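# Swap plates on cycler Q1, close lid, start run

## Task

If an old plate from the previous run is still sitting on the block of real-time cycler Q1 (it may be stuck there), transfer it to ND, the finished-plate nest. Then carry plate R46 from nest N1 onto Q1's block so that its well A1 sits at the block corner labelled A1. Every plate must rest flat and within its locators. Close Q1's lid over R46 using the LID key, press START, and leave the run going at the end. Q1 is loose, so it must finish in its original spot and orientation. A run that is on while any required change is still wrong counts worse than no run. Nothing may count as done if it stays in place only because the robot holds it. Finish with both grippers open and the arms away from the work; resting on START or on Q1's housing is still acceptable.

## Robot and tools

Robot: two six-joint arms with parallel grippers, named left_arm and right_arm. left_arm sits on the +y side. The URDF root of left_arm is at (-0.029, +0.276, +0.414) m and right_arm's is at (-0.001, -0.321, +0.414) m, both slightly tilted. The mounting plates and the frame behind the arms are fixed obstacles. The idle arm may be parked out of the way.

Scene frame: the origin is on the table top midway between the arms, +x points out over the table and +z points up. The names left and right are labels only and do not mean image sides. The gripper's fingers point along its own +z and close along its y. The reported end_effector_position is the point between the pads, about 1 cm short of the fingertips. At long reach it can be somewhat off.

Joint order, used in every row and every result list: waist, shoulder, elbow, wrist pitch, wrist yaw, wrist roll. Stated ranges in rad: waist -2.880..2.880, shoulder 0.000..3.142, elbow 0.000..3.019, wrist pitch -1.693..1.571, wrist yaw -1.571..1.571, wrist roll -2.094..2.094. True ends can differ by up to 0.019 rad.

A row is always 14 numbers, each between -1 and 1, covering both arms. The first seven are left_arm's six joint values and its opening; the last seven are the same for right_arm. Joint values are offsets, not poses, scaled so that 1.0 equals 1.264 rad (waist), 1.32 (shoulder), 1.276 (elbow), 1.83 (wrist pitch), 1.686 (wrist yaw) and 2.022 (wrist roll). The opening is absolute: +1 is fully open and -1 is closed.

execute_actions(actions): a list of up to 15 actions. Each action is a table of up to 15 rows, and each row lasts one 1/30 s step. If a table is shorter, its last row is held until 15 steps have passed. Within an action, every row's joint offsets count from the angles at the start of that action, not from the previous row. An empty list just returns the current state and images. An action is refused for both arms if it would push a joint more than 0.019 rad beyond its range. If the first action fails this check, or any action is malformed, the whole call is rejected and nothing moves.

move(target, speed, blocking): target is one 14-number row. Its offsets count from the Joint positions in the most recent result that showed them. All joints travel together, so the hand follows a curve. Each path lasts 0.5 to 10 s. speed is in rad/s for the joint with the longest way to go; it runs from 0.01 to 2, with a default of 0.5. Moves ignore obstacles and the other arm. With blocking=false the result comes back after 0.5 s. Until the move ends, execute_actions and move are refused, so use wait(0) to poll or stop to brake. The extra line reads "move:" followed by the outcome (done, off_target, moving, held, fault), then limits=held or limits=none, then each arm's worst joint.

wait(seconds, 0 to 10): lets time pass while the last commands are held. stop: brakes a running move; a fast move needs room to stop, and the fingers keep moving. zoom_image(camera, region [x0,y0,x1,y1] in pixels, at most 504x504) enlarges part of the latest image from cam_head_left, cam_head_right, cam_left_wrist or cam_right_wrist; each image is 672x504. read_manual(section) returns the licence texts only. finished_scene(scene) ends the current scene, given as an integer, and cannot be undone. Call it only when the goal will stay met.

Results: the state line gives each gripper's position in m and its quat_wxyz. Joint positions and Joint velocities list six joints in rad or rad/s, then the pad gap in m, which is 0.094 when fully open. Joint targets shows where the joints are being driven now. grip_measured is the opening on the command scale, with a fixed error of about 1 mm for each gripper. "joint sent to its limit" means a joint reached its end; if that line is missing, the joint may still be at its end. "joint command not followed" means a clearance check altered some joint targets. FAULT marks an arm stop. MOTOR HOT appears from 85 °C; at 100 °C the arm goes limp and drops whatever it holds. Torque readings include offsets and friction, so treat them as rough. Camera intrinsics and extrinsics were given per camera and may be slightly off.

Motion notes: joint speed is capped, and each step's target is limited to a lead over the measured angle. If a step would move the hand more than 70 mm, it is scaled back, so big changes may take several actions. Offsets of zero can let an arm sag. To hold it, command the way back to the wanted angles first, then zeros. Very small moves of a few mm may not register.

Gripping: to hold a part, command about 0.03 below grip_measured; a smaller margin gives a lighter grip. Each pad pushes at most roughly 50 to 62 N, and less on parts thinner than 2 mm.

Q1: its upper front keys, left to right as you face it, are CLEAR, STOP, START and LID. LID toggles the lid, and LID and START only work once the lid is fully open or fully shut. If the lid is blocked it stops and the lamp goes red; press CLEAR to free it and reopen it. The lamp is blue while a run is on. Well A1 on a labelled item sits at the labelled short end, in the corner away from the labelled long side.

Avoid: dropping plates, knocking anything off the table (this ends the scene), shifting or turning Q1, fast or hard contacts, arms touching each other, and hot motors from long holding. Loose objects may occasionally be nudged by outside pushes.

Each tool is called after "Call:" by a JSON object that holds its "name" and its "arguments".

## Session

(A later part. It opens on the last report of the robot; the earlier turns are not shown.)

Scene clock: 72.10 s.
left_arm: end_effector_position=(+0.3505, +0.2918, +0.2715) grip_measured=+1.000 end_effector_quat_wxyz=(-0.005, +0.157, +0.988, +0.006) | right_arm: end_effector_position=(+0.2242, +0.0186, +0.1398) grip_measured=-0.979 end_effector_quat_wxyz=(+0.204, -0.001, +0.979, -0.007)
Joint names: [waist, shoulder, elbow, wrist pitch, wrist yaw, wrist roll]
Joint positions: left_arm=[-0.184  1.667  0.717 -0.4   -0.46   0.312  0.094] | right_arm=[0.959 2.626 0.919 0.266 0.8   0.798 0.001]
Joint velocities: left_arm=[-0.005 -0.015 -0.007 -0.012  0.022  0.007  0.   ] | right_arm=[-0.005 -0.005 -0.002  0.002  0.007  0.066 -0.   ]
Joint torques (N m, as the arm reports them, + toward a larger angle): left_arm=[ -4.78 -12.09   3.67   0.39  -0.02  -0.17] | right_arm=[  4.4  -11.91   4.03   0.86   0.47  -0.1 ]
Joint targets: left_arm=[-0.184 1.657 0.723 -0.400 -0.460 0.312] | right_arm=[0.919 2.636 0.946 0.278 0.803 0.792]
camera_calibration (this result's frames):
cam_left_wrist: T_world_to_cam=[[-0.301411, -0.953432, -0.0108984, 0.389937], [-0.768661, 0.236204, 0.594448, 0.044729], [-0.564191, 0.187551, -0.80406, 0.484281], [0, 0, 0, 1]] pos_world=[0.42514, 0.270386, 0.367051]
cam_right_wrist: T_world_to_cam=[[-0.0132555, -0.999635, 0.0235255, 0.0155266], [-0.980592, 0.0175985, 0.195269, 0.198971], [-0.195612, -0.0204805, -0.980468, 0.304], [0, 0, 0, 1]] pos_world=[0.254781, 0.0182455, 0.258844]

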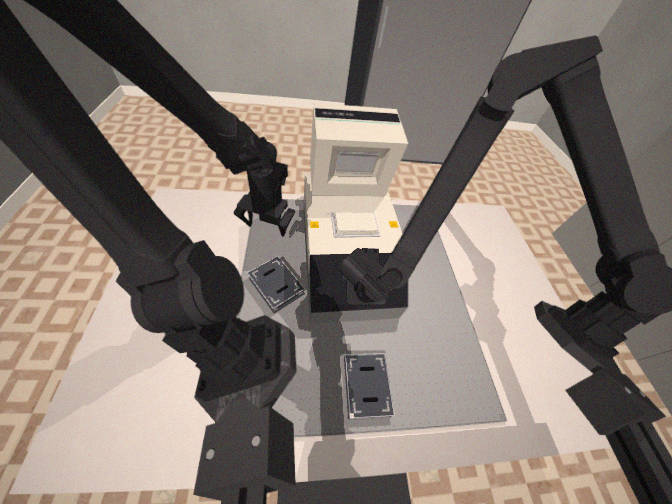

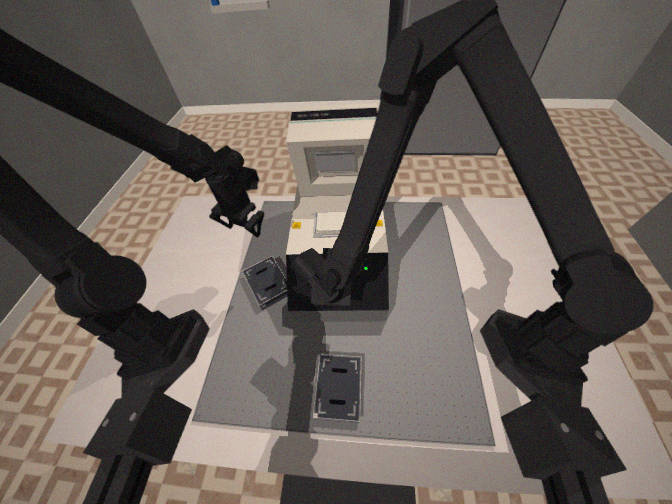

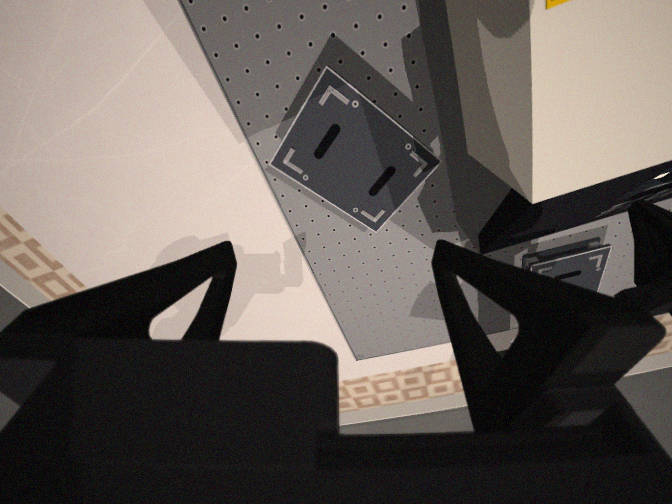

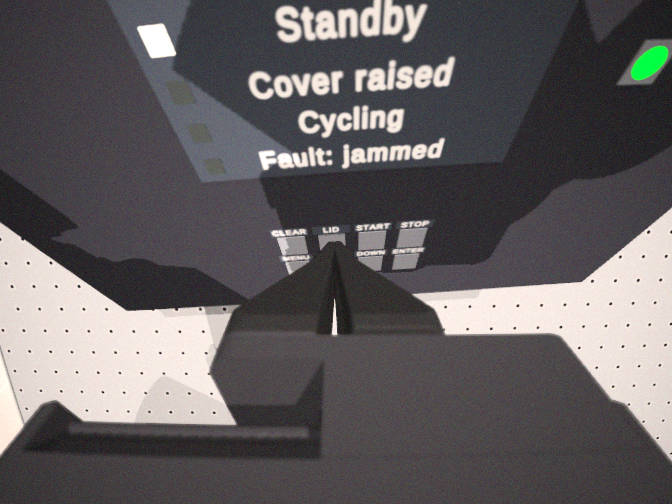

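Call:
{"name": "execute_actions", "arguments": {"actions": [[[0,-0.008,0.005,0,0,0,1,-0.012,-0.004,0.010,0.004,0.001,-0.003,-1],[0,-0.008,0.005,0,0,0,1,0.002,-0.012,0.002,0.004,0.001,-0.003,-1],[0,-0.008,0.005,0,0,0,1,0.010,-0.016,-0.004,0.004,0.001,-0.003,-1],[0,-0.008,0.005,0,0,0,1,0.013,-0.018,-0.008,0.004,0.001,-0.003,-1],[0,-0.008,0.005,0,0,0,1,0.0145,-0.0205,-0.013,0.004,0.001,-0.003,-1],[0,-0.008,0.005,0,0,0,1,0.0145,-0.0235,-0.018,0.004,0.001,-0.003,-1],[0,-0.008,0.005,0,0,0,1,0.0145,-0.0265,-0.0235,0.004,0.001,-0.003,-1],[0,-0.008,0.005,0,0,0,1,0.0145,-0.0295,-0.029,0.004,0.001,-0.003,-1],[0,-0.008,0.005,0,0,0,1,0.0145,-0.0322,-0.034,0.004,0.001,-0.003,-1],[0,-0.008,0.005,0,0,0,1,0.0145,-0.0346,-0.0385,0.004,0.001,-0.003,-1],[0,-0.008,0.005,0,0,0,1,0.0145,-0.0365,-0.042,0.004,0.001,-0.003,-1],[0,-0.008,0.005,0,0,0,1,0.0145,-0.038,-0.0448,0.004,0.001,-0.003,-1],[0,-0.008,0.005,0,0,0,1,0.0145,-0.039,-0.0466,0.004,0.001,-0.003,-1],[0,-0.008,0.005,0,0,0,1,0.0145,-0.0394,-0.047,0.004,0.001,-0.003,-1]]]}}

Call:
{"name": "wait", "arguments": {"seconds": 1.0}}

Scene clock: 73.27 s.
left_arm: end_effector_position=(+0.3505, +0.2918, +0.2715) grip_measured=+1.000 end_effector_quat_wxyz=(-0.005, +0.157, +0.988, +0.006) | right_arm: end_effector_position=(+0.2140, -0.0014, +0.1460) grip_measured=-0.979 end_effector_quat_wxyz=(+0.197, -0.011, +0.980, -0.017)
Joint names: [waist, shoulder, elbow, wrist pitch, wrist yaw, wrist roll]
Joint positions: left_arm=[-0.184  1.667  0.717 -0.4   -0.46   0.312  0.094] | right_arm=[0.961 2.6   0.862 0.266 0.8   0.798 0.001]
Joint velocities: left_arm=[-0.015 -0.005 -0.002 -0.012 -0.051 -0.007  0.   ] | right_arm=[-0.015 -0.054 -0.056  0.007  0.007  0.081  0.001]
Joint torques (N m, as the arm reports them, + toward a larger angle): left_arm=[ -4.78 -12.07   3.67   0.37  -0.02  -0.17] | right_arm=[  9.25 -13.61   1.12   0.68   0.44  -0.1 ]
Joint targets: left_arm=[-0.184 1.657 0.723 -0.400 -0.460 0.312] | right_arm=[0.977 2.574 0.859 0.273 0.802 0.792]
camera_calibration (this result's frames):
cam_left_wrist: T_world_to_cam=[[-0.301411, -0.953432, -0.0108984, 0.389937], [-0.768661, 0.236204, 0.594448, 0.044729], [-0.564191, 0.187551, -0.80406, 0.484281], [0, 0, 0, 1]] pos_world=[0.42514, 0.270386, 0.367051]
cam_right_wrist: T_world_to_cam=[[0.00253825, -0.998931, 0.0461457, -0.011468], [-0.977819, 0.0071854, 0.20933, 0.185401], [-0.209438, -0.0456534, -0.976756, 0.310026], [0, 0, 0, 1]] pos_world=[0.246249, 0.00136579, 0.264539]

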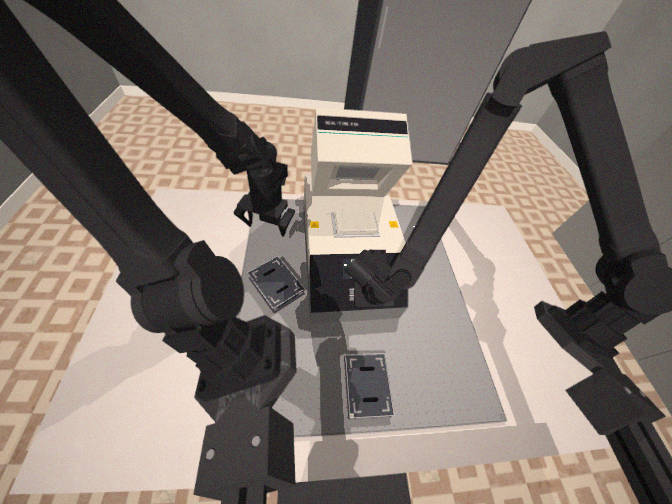

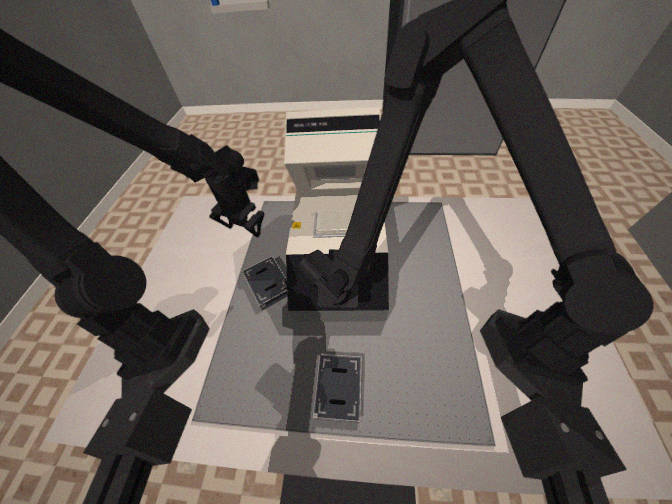

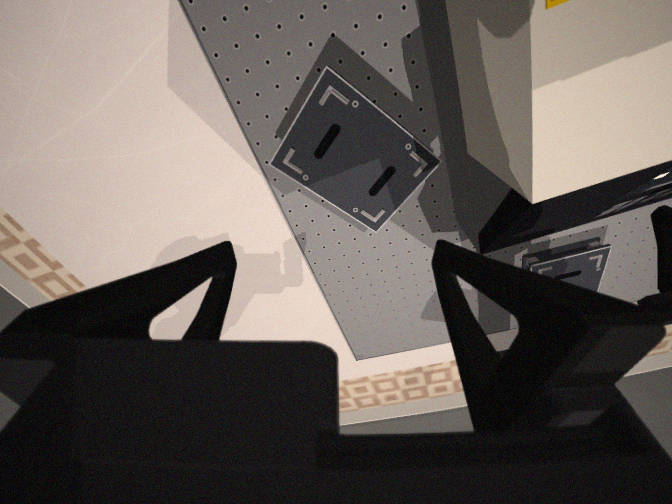

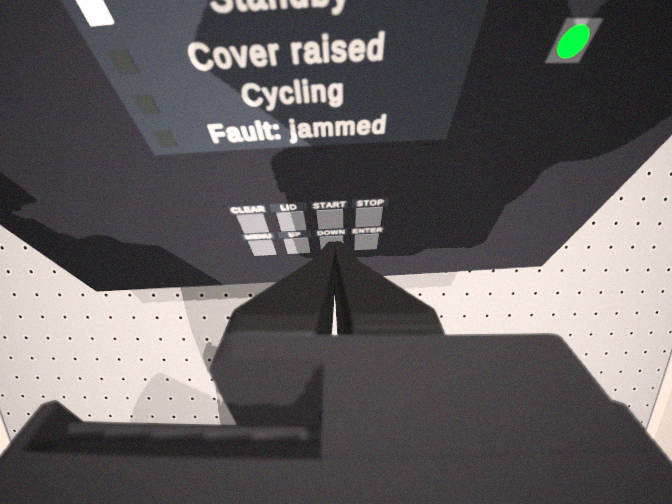

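Scene clock: 74.27 s.
left_arm: end_effector_position=(+0.3505, +0.2918, +0.2715) grip_measured=+1.000 end_effector_quat_wxyz=(-0.005, +0.157, +0.988, +0.006) | right_arm: end_effector_position=(+0.2142, -0.0014, +0.1464) grip_measured=-0.979 end_effector_quat_wxyz=(+0.197, -0.010, +0.980, -0.016)
Joint names: [waist, shoulder, elbow, wrist pitch, wrist yaw, wrist roll]
Joint positions: left_arm=[-0.184  1.667  0.717 -0.4   -0.46   0.312  0.094] | right_arm=[0.961 2.598 0.861 0.266 0.8   0.798 0.001]
Joint velocities: left_arm=[-0.005 -0.005 -0.007 -0.002 -0.066  0.037  0.   ] | right_arm=[ 0.005 -0.005 -0.022  0.002  0.037 -0.007 -0.001]
Joint torques (N m, as the arm reports them, + toward a larger angle): left_arm=[ -4.79 -12.07   3.67   0.39  -0.01  -0.17] | right_arm=[  9.4  -13.94   0.9    0.69   0.43  -0.1 ]
Joint targets: left_arm=[-0.184 1.657 0.723 -0.400 -0.460 0.312] | right_arm=[0.977 2.574 0.859 0.273 0.802 0.792]
wait: 1.00 s; at rest by 0.17 s
camera_calibration (this result's frames):
cam_left_wrist: T_world_to_cam=[[-0.301411, -0.953432, -0.0108984, 0.389937], [-0.768661, 0.236204, 0.594448, 0.044729], [-0.564191, 0.187551, -0.80406, 0.484281], [0, 0, 0, 1]] pos_world=[0.42514, 0.270386, 0.367051]
cam_right_wrist: T_world_to_cam=[[0.00217694, -0.998958, 0.0455795, -0.0113577], [-0.977895, 0.00740349, 0.208967, 0.185641], [-0.209086, -0.0450269, -0.97686, 0.3105], [0, 0, 0, 1]] pos_world=[0.246483, 0.00126063, 0.26504]

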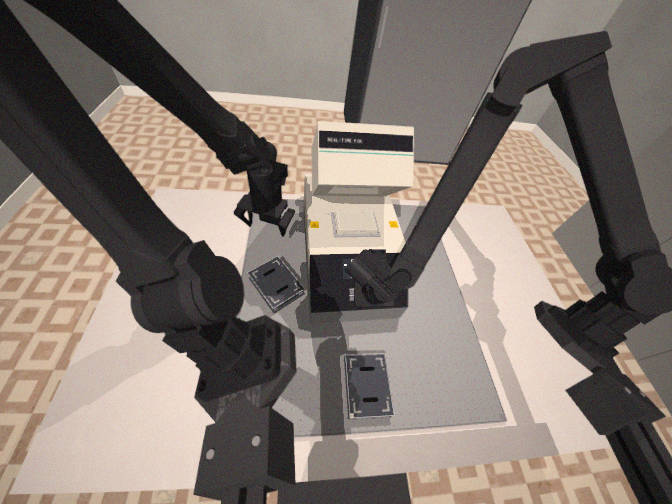

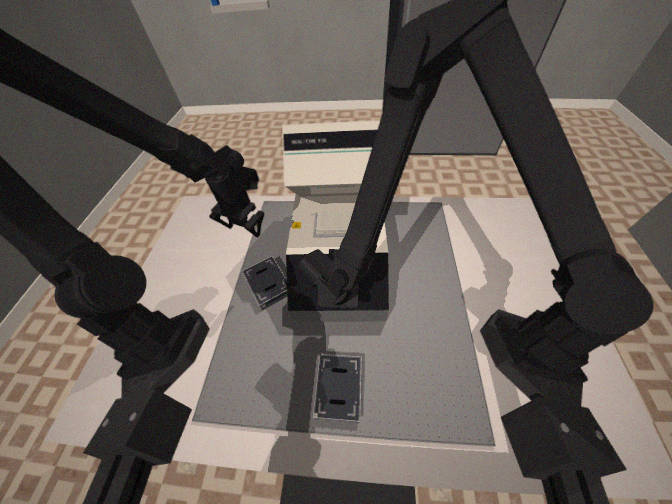

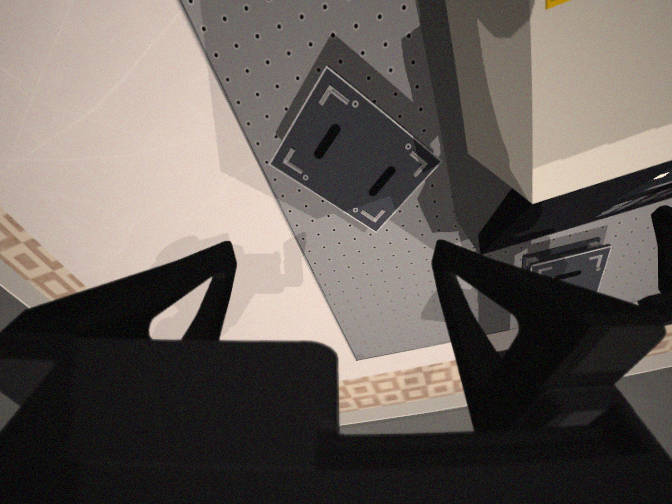

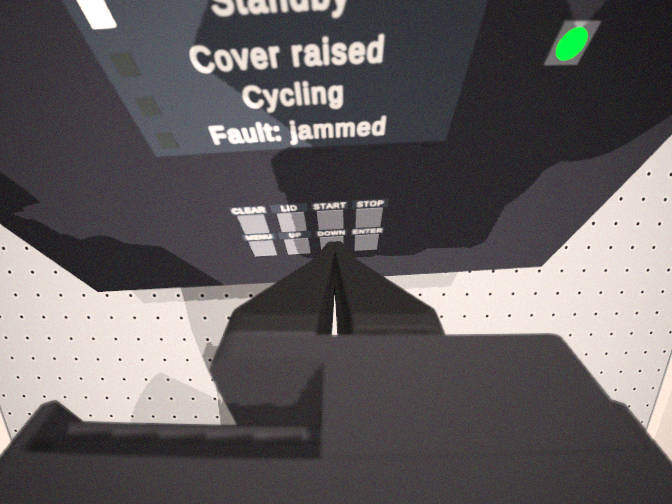

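Call:
{"name": "wait", "arguments": {"seconds": 6}}

Scene clock: 80.47 s.
left_arm: end_effector_position=(+0.3505, +0.2918, +0.2715) grip_measured=+1.000 end_effector_quat_wxyz=(-0.005, +0.157, +0.988, +0.006) | right_arm: end_effector_position=(+0.2142, -0.0014, +0.1464) grip_measured=-0.979 end_effector_quat_wxyz=(+0.197, -0.010, +0.980, -0.016)
Joint names: [waist, shoulder, elbow, wrist pitch, wrist yaw, wrist roll]
Joint positions: left_arm=[-0.184  1.667  0.717 -0.4   -0.46   0.312  0.094] | right_arm=[0.961 2.598 0.861 0.266 0.8   0.798 0.001]
Joint velocities: left_arm=[-0.005  0.005 -0.002 -0.012 -0.007  0.007  0.   ] | right_arm=[-0.005 -0.005 -0.007  0.007 -0.037 -0.066 -0.   ]
Joint torques (N m, as the arm reports them, + toward a larger angle): left_arm=[ -4.76 -12.1    3.65   0.39  -0.01  -0.17] | right_arm=[  9.41 -13.93   0.92   0.69   0.44  -0.1 ]
Joint targets: left_arm=[-0.184 1.657 0.723 -0.400 -0.460 0.312] | right_arm=[0.977 2.574 0.859 0.273 0.802 0.792]
wait: 6.00 s; at rest from the start
camera_calibration (this result's frames):
cam_left_wrist: T_world_to_cam=[[-0.301411, -0.953432, -0.0108984, 0.389937], [-0.768661, 0.236204, 0.594448, 0.044729], [-0.564191, 0.187551, -0.80406, 0.484281], [0, 0, 0, 1]] pos_world=[0.42514, 0.270386, 0.367051]
cam_right_wrist: T_world_to_cam=[[0.00217694, -0.998958, 0.0455795, -0.0113577], [-0.977895, 0.00740349, 0.208967, 0.185641], [-0.209086, -0.0450269, -0.97686, 0.3105], [0, 0, 0, 1]] pos_world=[0.246483, 0.00126063, 0.26504]

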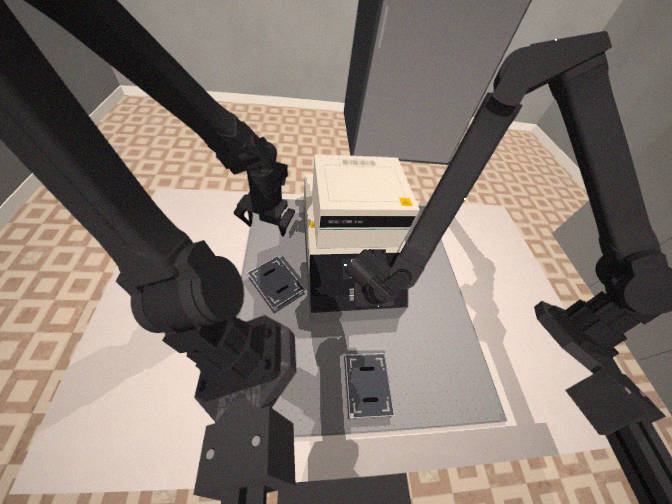

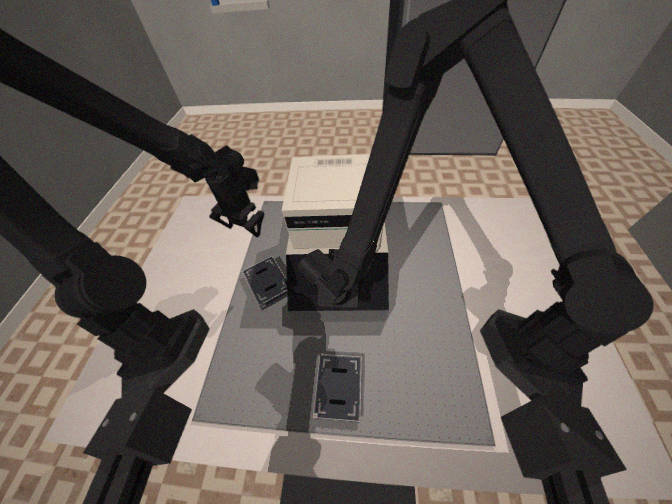

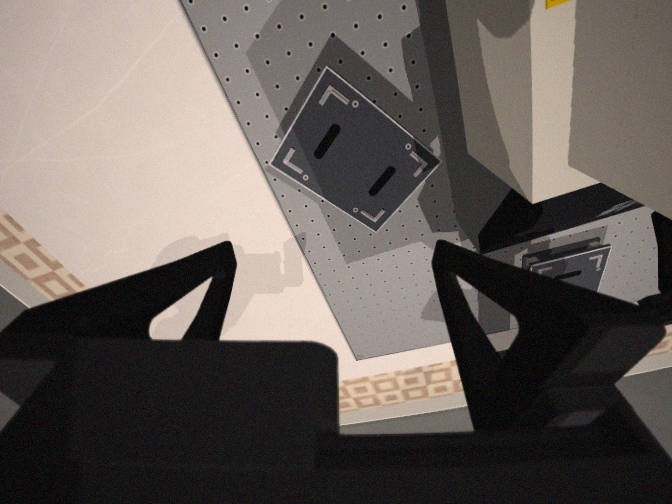

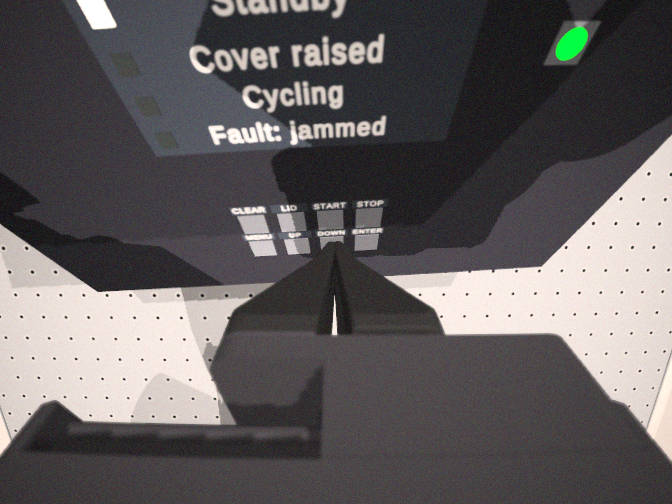

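Call:
{"name": "execute_actions", "arguments": {"actions": [[[0,-0.008,0.005,0,0,0,1,-0.0112,0.0064,0.0085,0.0066,0.001,-0.003,-1],[0,-0.008,0.005,0,0,0,1,-0.0138,0.0070,0.0105,0.0066,0.001,-0.003,-1],[0,-0.008,0.005,0,0,0,1,-0.0168,0.0077,0.0130,0.0066,0.001,-0.003,-1],[0,-0.008,0.005,0,0,0,1,-0.0197,0.0084,0.0154,0.0066,0.001,-0.003,-1],[0,-0.008,0.005,0,0,0,1,-0.0227,0.0090,0.0179,0.0066,0.001,-0.003,-1],[0,-0.008,0.005,0,0,0,1,-0.0253,0.0096,0.0200,0.0066,0.001,-0.003,-1],[0,-0.008,0.005,0,0,0,1,-0.0274,0.0101,0.0217,0.0066,0.001,-0.003,-1],[0,-0.008,0.005,0,0,0,1,-0.0289,0.0104,0.0230,0.0066,0.001,-0.003,-1],[0,-0.008,0.005,0,0,0,1,-0.0300,0.0106,0.0238,0.0066,0.001,-0.003,-1],[0,-0.008,0.005,0,0,0,1,-0.0309,0.0108,0.0245,0.0066,0.001,-0.003,-1],[0,-0.008,0.005,0,0,0,1,-0.0324,0.0110,0.0255,0.0066,0.001,-0.003,-1],[0,-0.008,0.005,0,0,0,1,-0.0344,0.0112,0.0268,0.0066,0.001,-0.003,-1],[0,-0.008,0.005,0,0,0,1,-0.0368,0.0114,0.0284,0.0066,0.001,-0.003,-1],[0,-0.008,0.005,0,0,0,1,-0.0392,0.0116,0.0299,0.0066,0.001,-0.003,-1],[0,-0.008,0.005,0,0,0,1,-0.0415,0.0118,0.0315,0.0066,0.001,-0.003,-1]],[[0,-0.008,0.005,0,0,0,1,-0.0222,0.0072,0.0153,0.0066,0.001,-0.003,-1],[0,-0.008,0.005,0,0,0,1,-0.0245,0.0074,0.0165,0.0066,0.001,-0.003,-1],[0,-0.008,0.005,0,0,0,1,-0.0269,0.0076,0.018,0.0066,0.001,-0.003,-1],[0,-0.008,0.005,0,0,0,1,-0.0293,0.0076,0.0196,0.0066,0.001,-0.003,-1],[0,-0.008,0.005,0,0,0,1,-0.0316,0.0076,0.0212,0.0066,0.001,-0.003,-1],[0,-0.008,0.005,0,0,0,1,-0.0332,0.0076,0.022,0.0066,0.001,-0.003,-1],[0,-0.008,0.005,0,0,0,1,-0.0332,0.0076,0.022,0.0066,0.001,-0.003,-1],[0,-0.008,0.005,0,0,0,1,-0.0332,0.0076,0.022,0.0066,0.001,-0.003,-1],[0,-0.008,0.005,0,0,0,1,-0.012,-0.004,0.012,0.004,0.001,-0.003,-1],[0,-0.008,0.005,0,0,0,1,0.006,-0.013,0.004,0.004,0.001,-0.003,-1],[0,-0.008,0.005,0,0,0,1,0.016,-0.019,-0.002,0.004,0.001,-0.003,-1],[0,-0.008,0.005,0,0,0,1,0.023,-0.023,-0.007,0.004,0.001,-0.003,-1],[0,-0.008,0.005,0,0,0,1,0.029,-0.027,-0.012,0.004,0.001,-0.003,-1],[0,-0.008,0.005,0,0,0,1,0.033,-0.029,-0.016,0.004,0.001,-0.003,-1],[0,-0.008,0.005,0,0,0,1,0.0356,-0.0303,-0.018,0.004,0.001,-0.003,-1]]]}}

Call:
{"name": "wait", "arguments": {"seconds": 0.6}}

Scene clock: 82.73 s.
left_arm: end_effector_position=(+0.3505, +0.2918, +0.2715) grip_measured=+1.000 end_effector_quat_wxyz=(-0.005, +0.157, +0.988, +0.006) | right_arm: end_effector_position=(+0.2226, +0.0005, +0.1450) grip_measured=-0.979 end_effector_quat_wxyz=(+0.197, +0.001, +0.980, -0.015)
Joint names: [waist, shoulder, elbow, wrist pitch, wrist yaw, wrist roll]
Joint positions: left_arm=[-0.184  1.667  0.717 -0.4   -0.46   0.312  0.094] | right_arm=[0.943 2.596 0.874 0.266 0.8   0.798 0.001]
Joint velocities: left_arm=[-0.015  0.005  0.002 -0.007 -0.037 -0.037  0.   ] | right_arm=[ 0.103 -0.103 -0.125 -0.012 -0.022 -0.081  0.001]
Joint torques (N m, as the arm reports them, + toward a larger angle): left_arm=[ -4.76 -12.05   3.66   0.37  -0.01  -0.17] | right_arm=[ 10.98 -14.18   0.78   0.74   0.44  -0.1 ]
Joint targets: left_arm=[-0.184 1.657 0.723 -0.400 -0.460 0.312] | right_arm=[0.978 2.564 0.863 0.273 0.802 0.792]
camera_calibration (this result's frames):
cam_left_wrist: T_world_to_cam=[[-0.301411, -0.953432, -0.0108984, 0.389937], [-0.768661, 0.236204, 0.594448, 0.044729], [-0.564191, 0.187551, -0.80406, 0.484281], [0, 0, 0, 1]] pos_world=[0.42514, 0.270386, 0.367051]
cam_right_wrist: T_world_to_cam=[[-0.0201276, -0.999062, 0.0383451, -0.00340967], [-0.977584, 0.0277056, 0.208715, 0.194068], [-0.209582, -0.0332846, -0.977224, 0.311043], [0, 0, 0, 1]] pos_world=[0.254838, 0.00156969, 0.263585]

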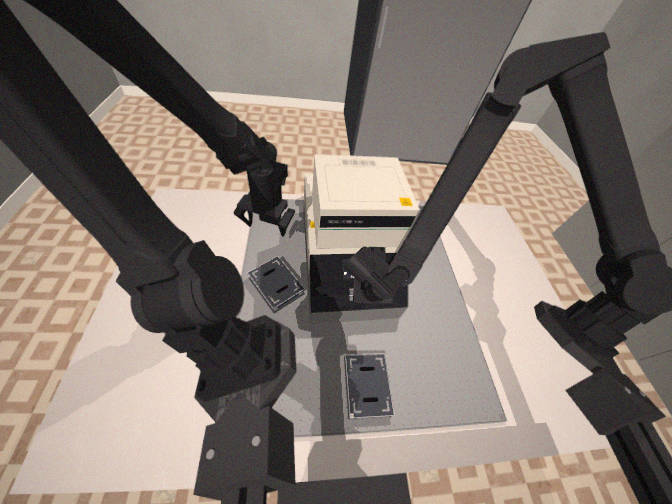

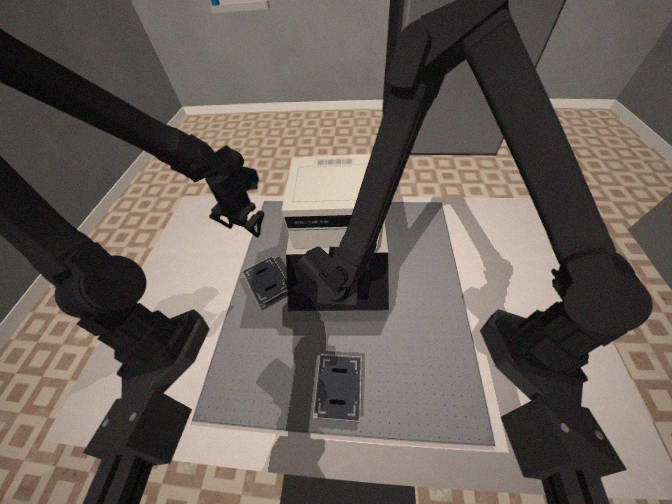

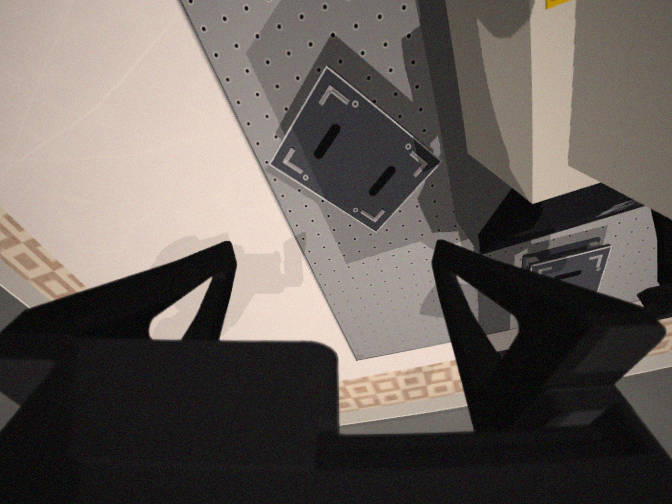

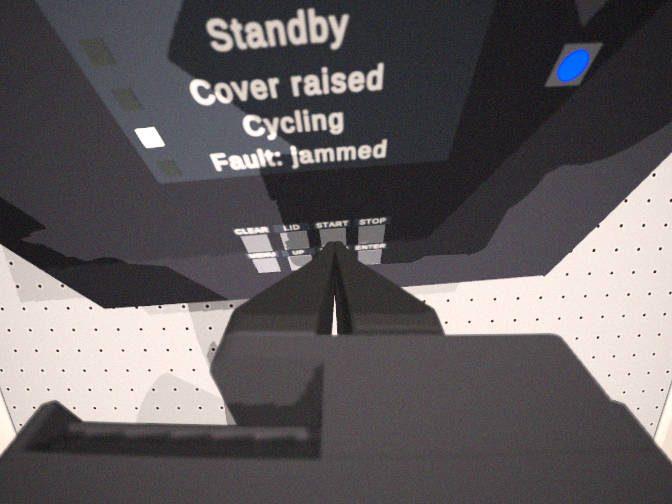

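Scene clock: 83.33 s.
left_arm: end_effector_position=(+0.3505, +0.2918, +0.2715) grip_measured=+1.000 end_effector_quat_wxyz=(-0.005, +0.157, +0.988, +0.006) | right_arm: end_effector_position=(+0.2202, +0.0026, +0.1505) grip_measured=-0.979 end_effector_quat_wxyz=(+0.200, -0.005, +0.980, -0.011)
Joint names: [waist, shoulder, elbow, wrist pitch, wrist yaw, wrist roll]
Joint positions: left_arm=[-0.184  1.667  0.717 -0.4   -0.46   0.312  0.094] | right_arm=[0.959 2.586 0.866 0.266 0.8   0.798 0.001]
Joint velocities: left_arm=[ 0.005  0.015  0.017 -0.012 -0.037 -0.037  0.   ] | right_arm=[-0.005 -0.015 -0.022  0.007  0.022 -0.037 -0.   ]
Joint torques (N m, as the arm reports them, + toward a larger angle): left_arm=[ -4.79 -12.13   3.68   0.37  -0.01  -0.17] | right_arm=[  9.73 -13.88   0.98   0.7    0.45  -0.1 ]
Joint targets: left_arm=[-0.184 1.657 0.723 -0.400 -0.460 0.312] | right_arm=[0.978 2.563 0.862 0.273 0.802 0.792]
wait: 0.60 s; at rest by 0.33 s
camera_calibration (this result's frames):
cam_left_wrist: T_world_to_cam=[[-0.301411, -0.953432, -0.0108984, 0.389937], [-0.768661, 0.236204, 0.594448, 0.044729], [-0.564191, 0.187551, -0.80406, 0.484281], [0, 0, 0, 1]] pos_world=[0.42514, 0.270386, 0.367051]
cam_right_wrist: T_world_to_cam=[[-0.00697665, -0.999417, 0.0334155, -0.00365492], [-0.979198, 0.0136044, 0.20245, 0.191812], [-0.202786, -0.031308, -0.978722, 0.314787], [0, 0, 0, 1]] pos_world=[0.251631, 0.00359308, 0.269379]

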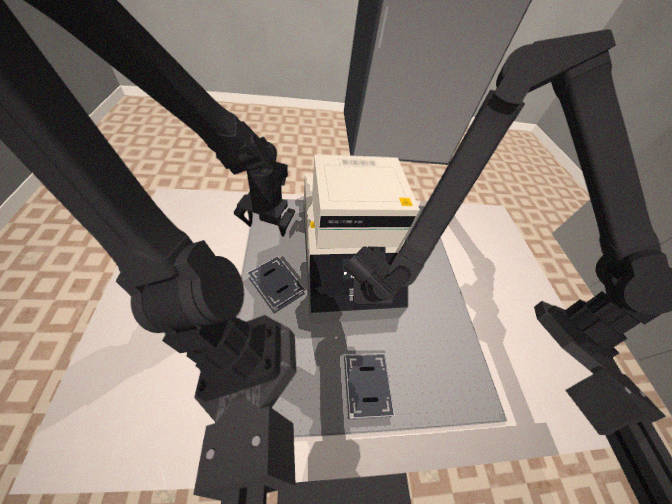

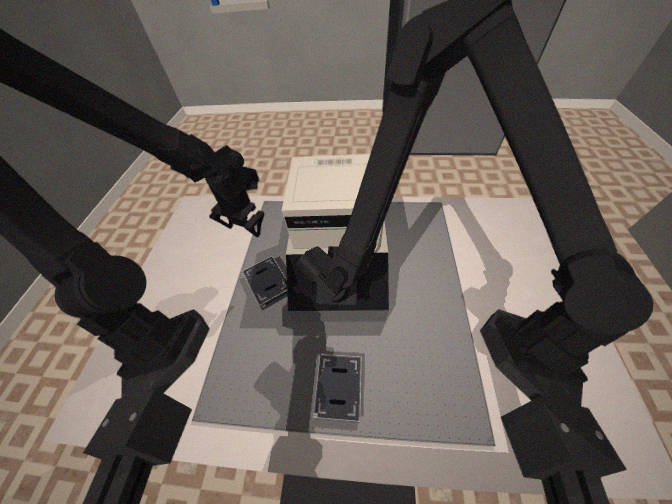

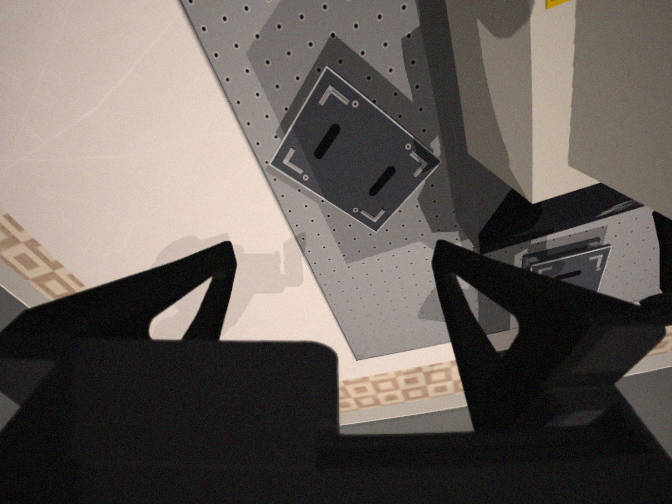

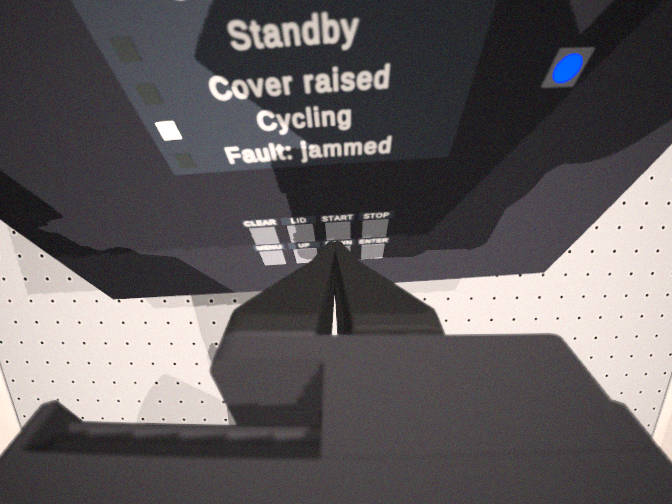

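The lamp is blue and the panel shows "Cycling". The lid is shut, Q1 hasn't moved, and both arms are clear and at rest.

Call:
{"name": "finished_scene", "arguments": {"scene": 2}}

The scene is finished: the task was done.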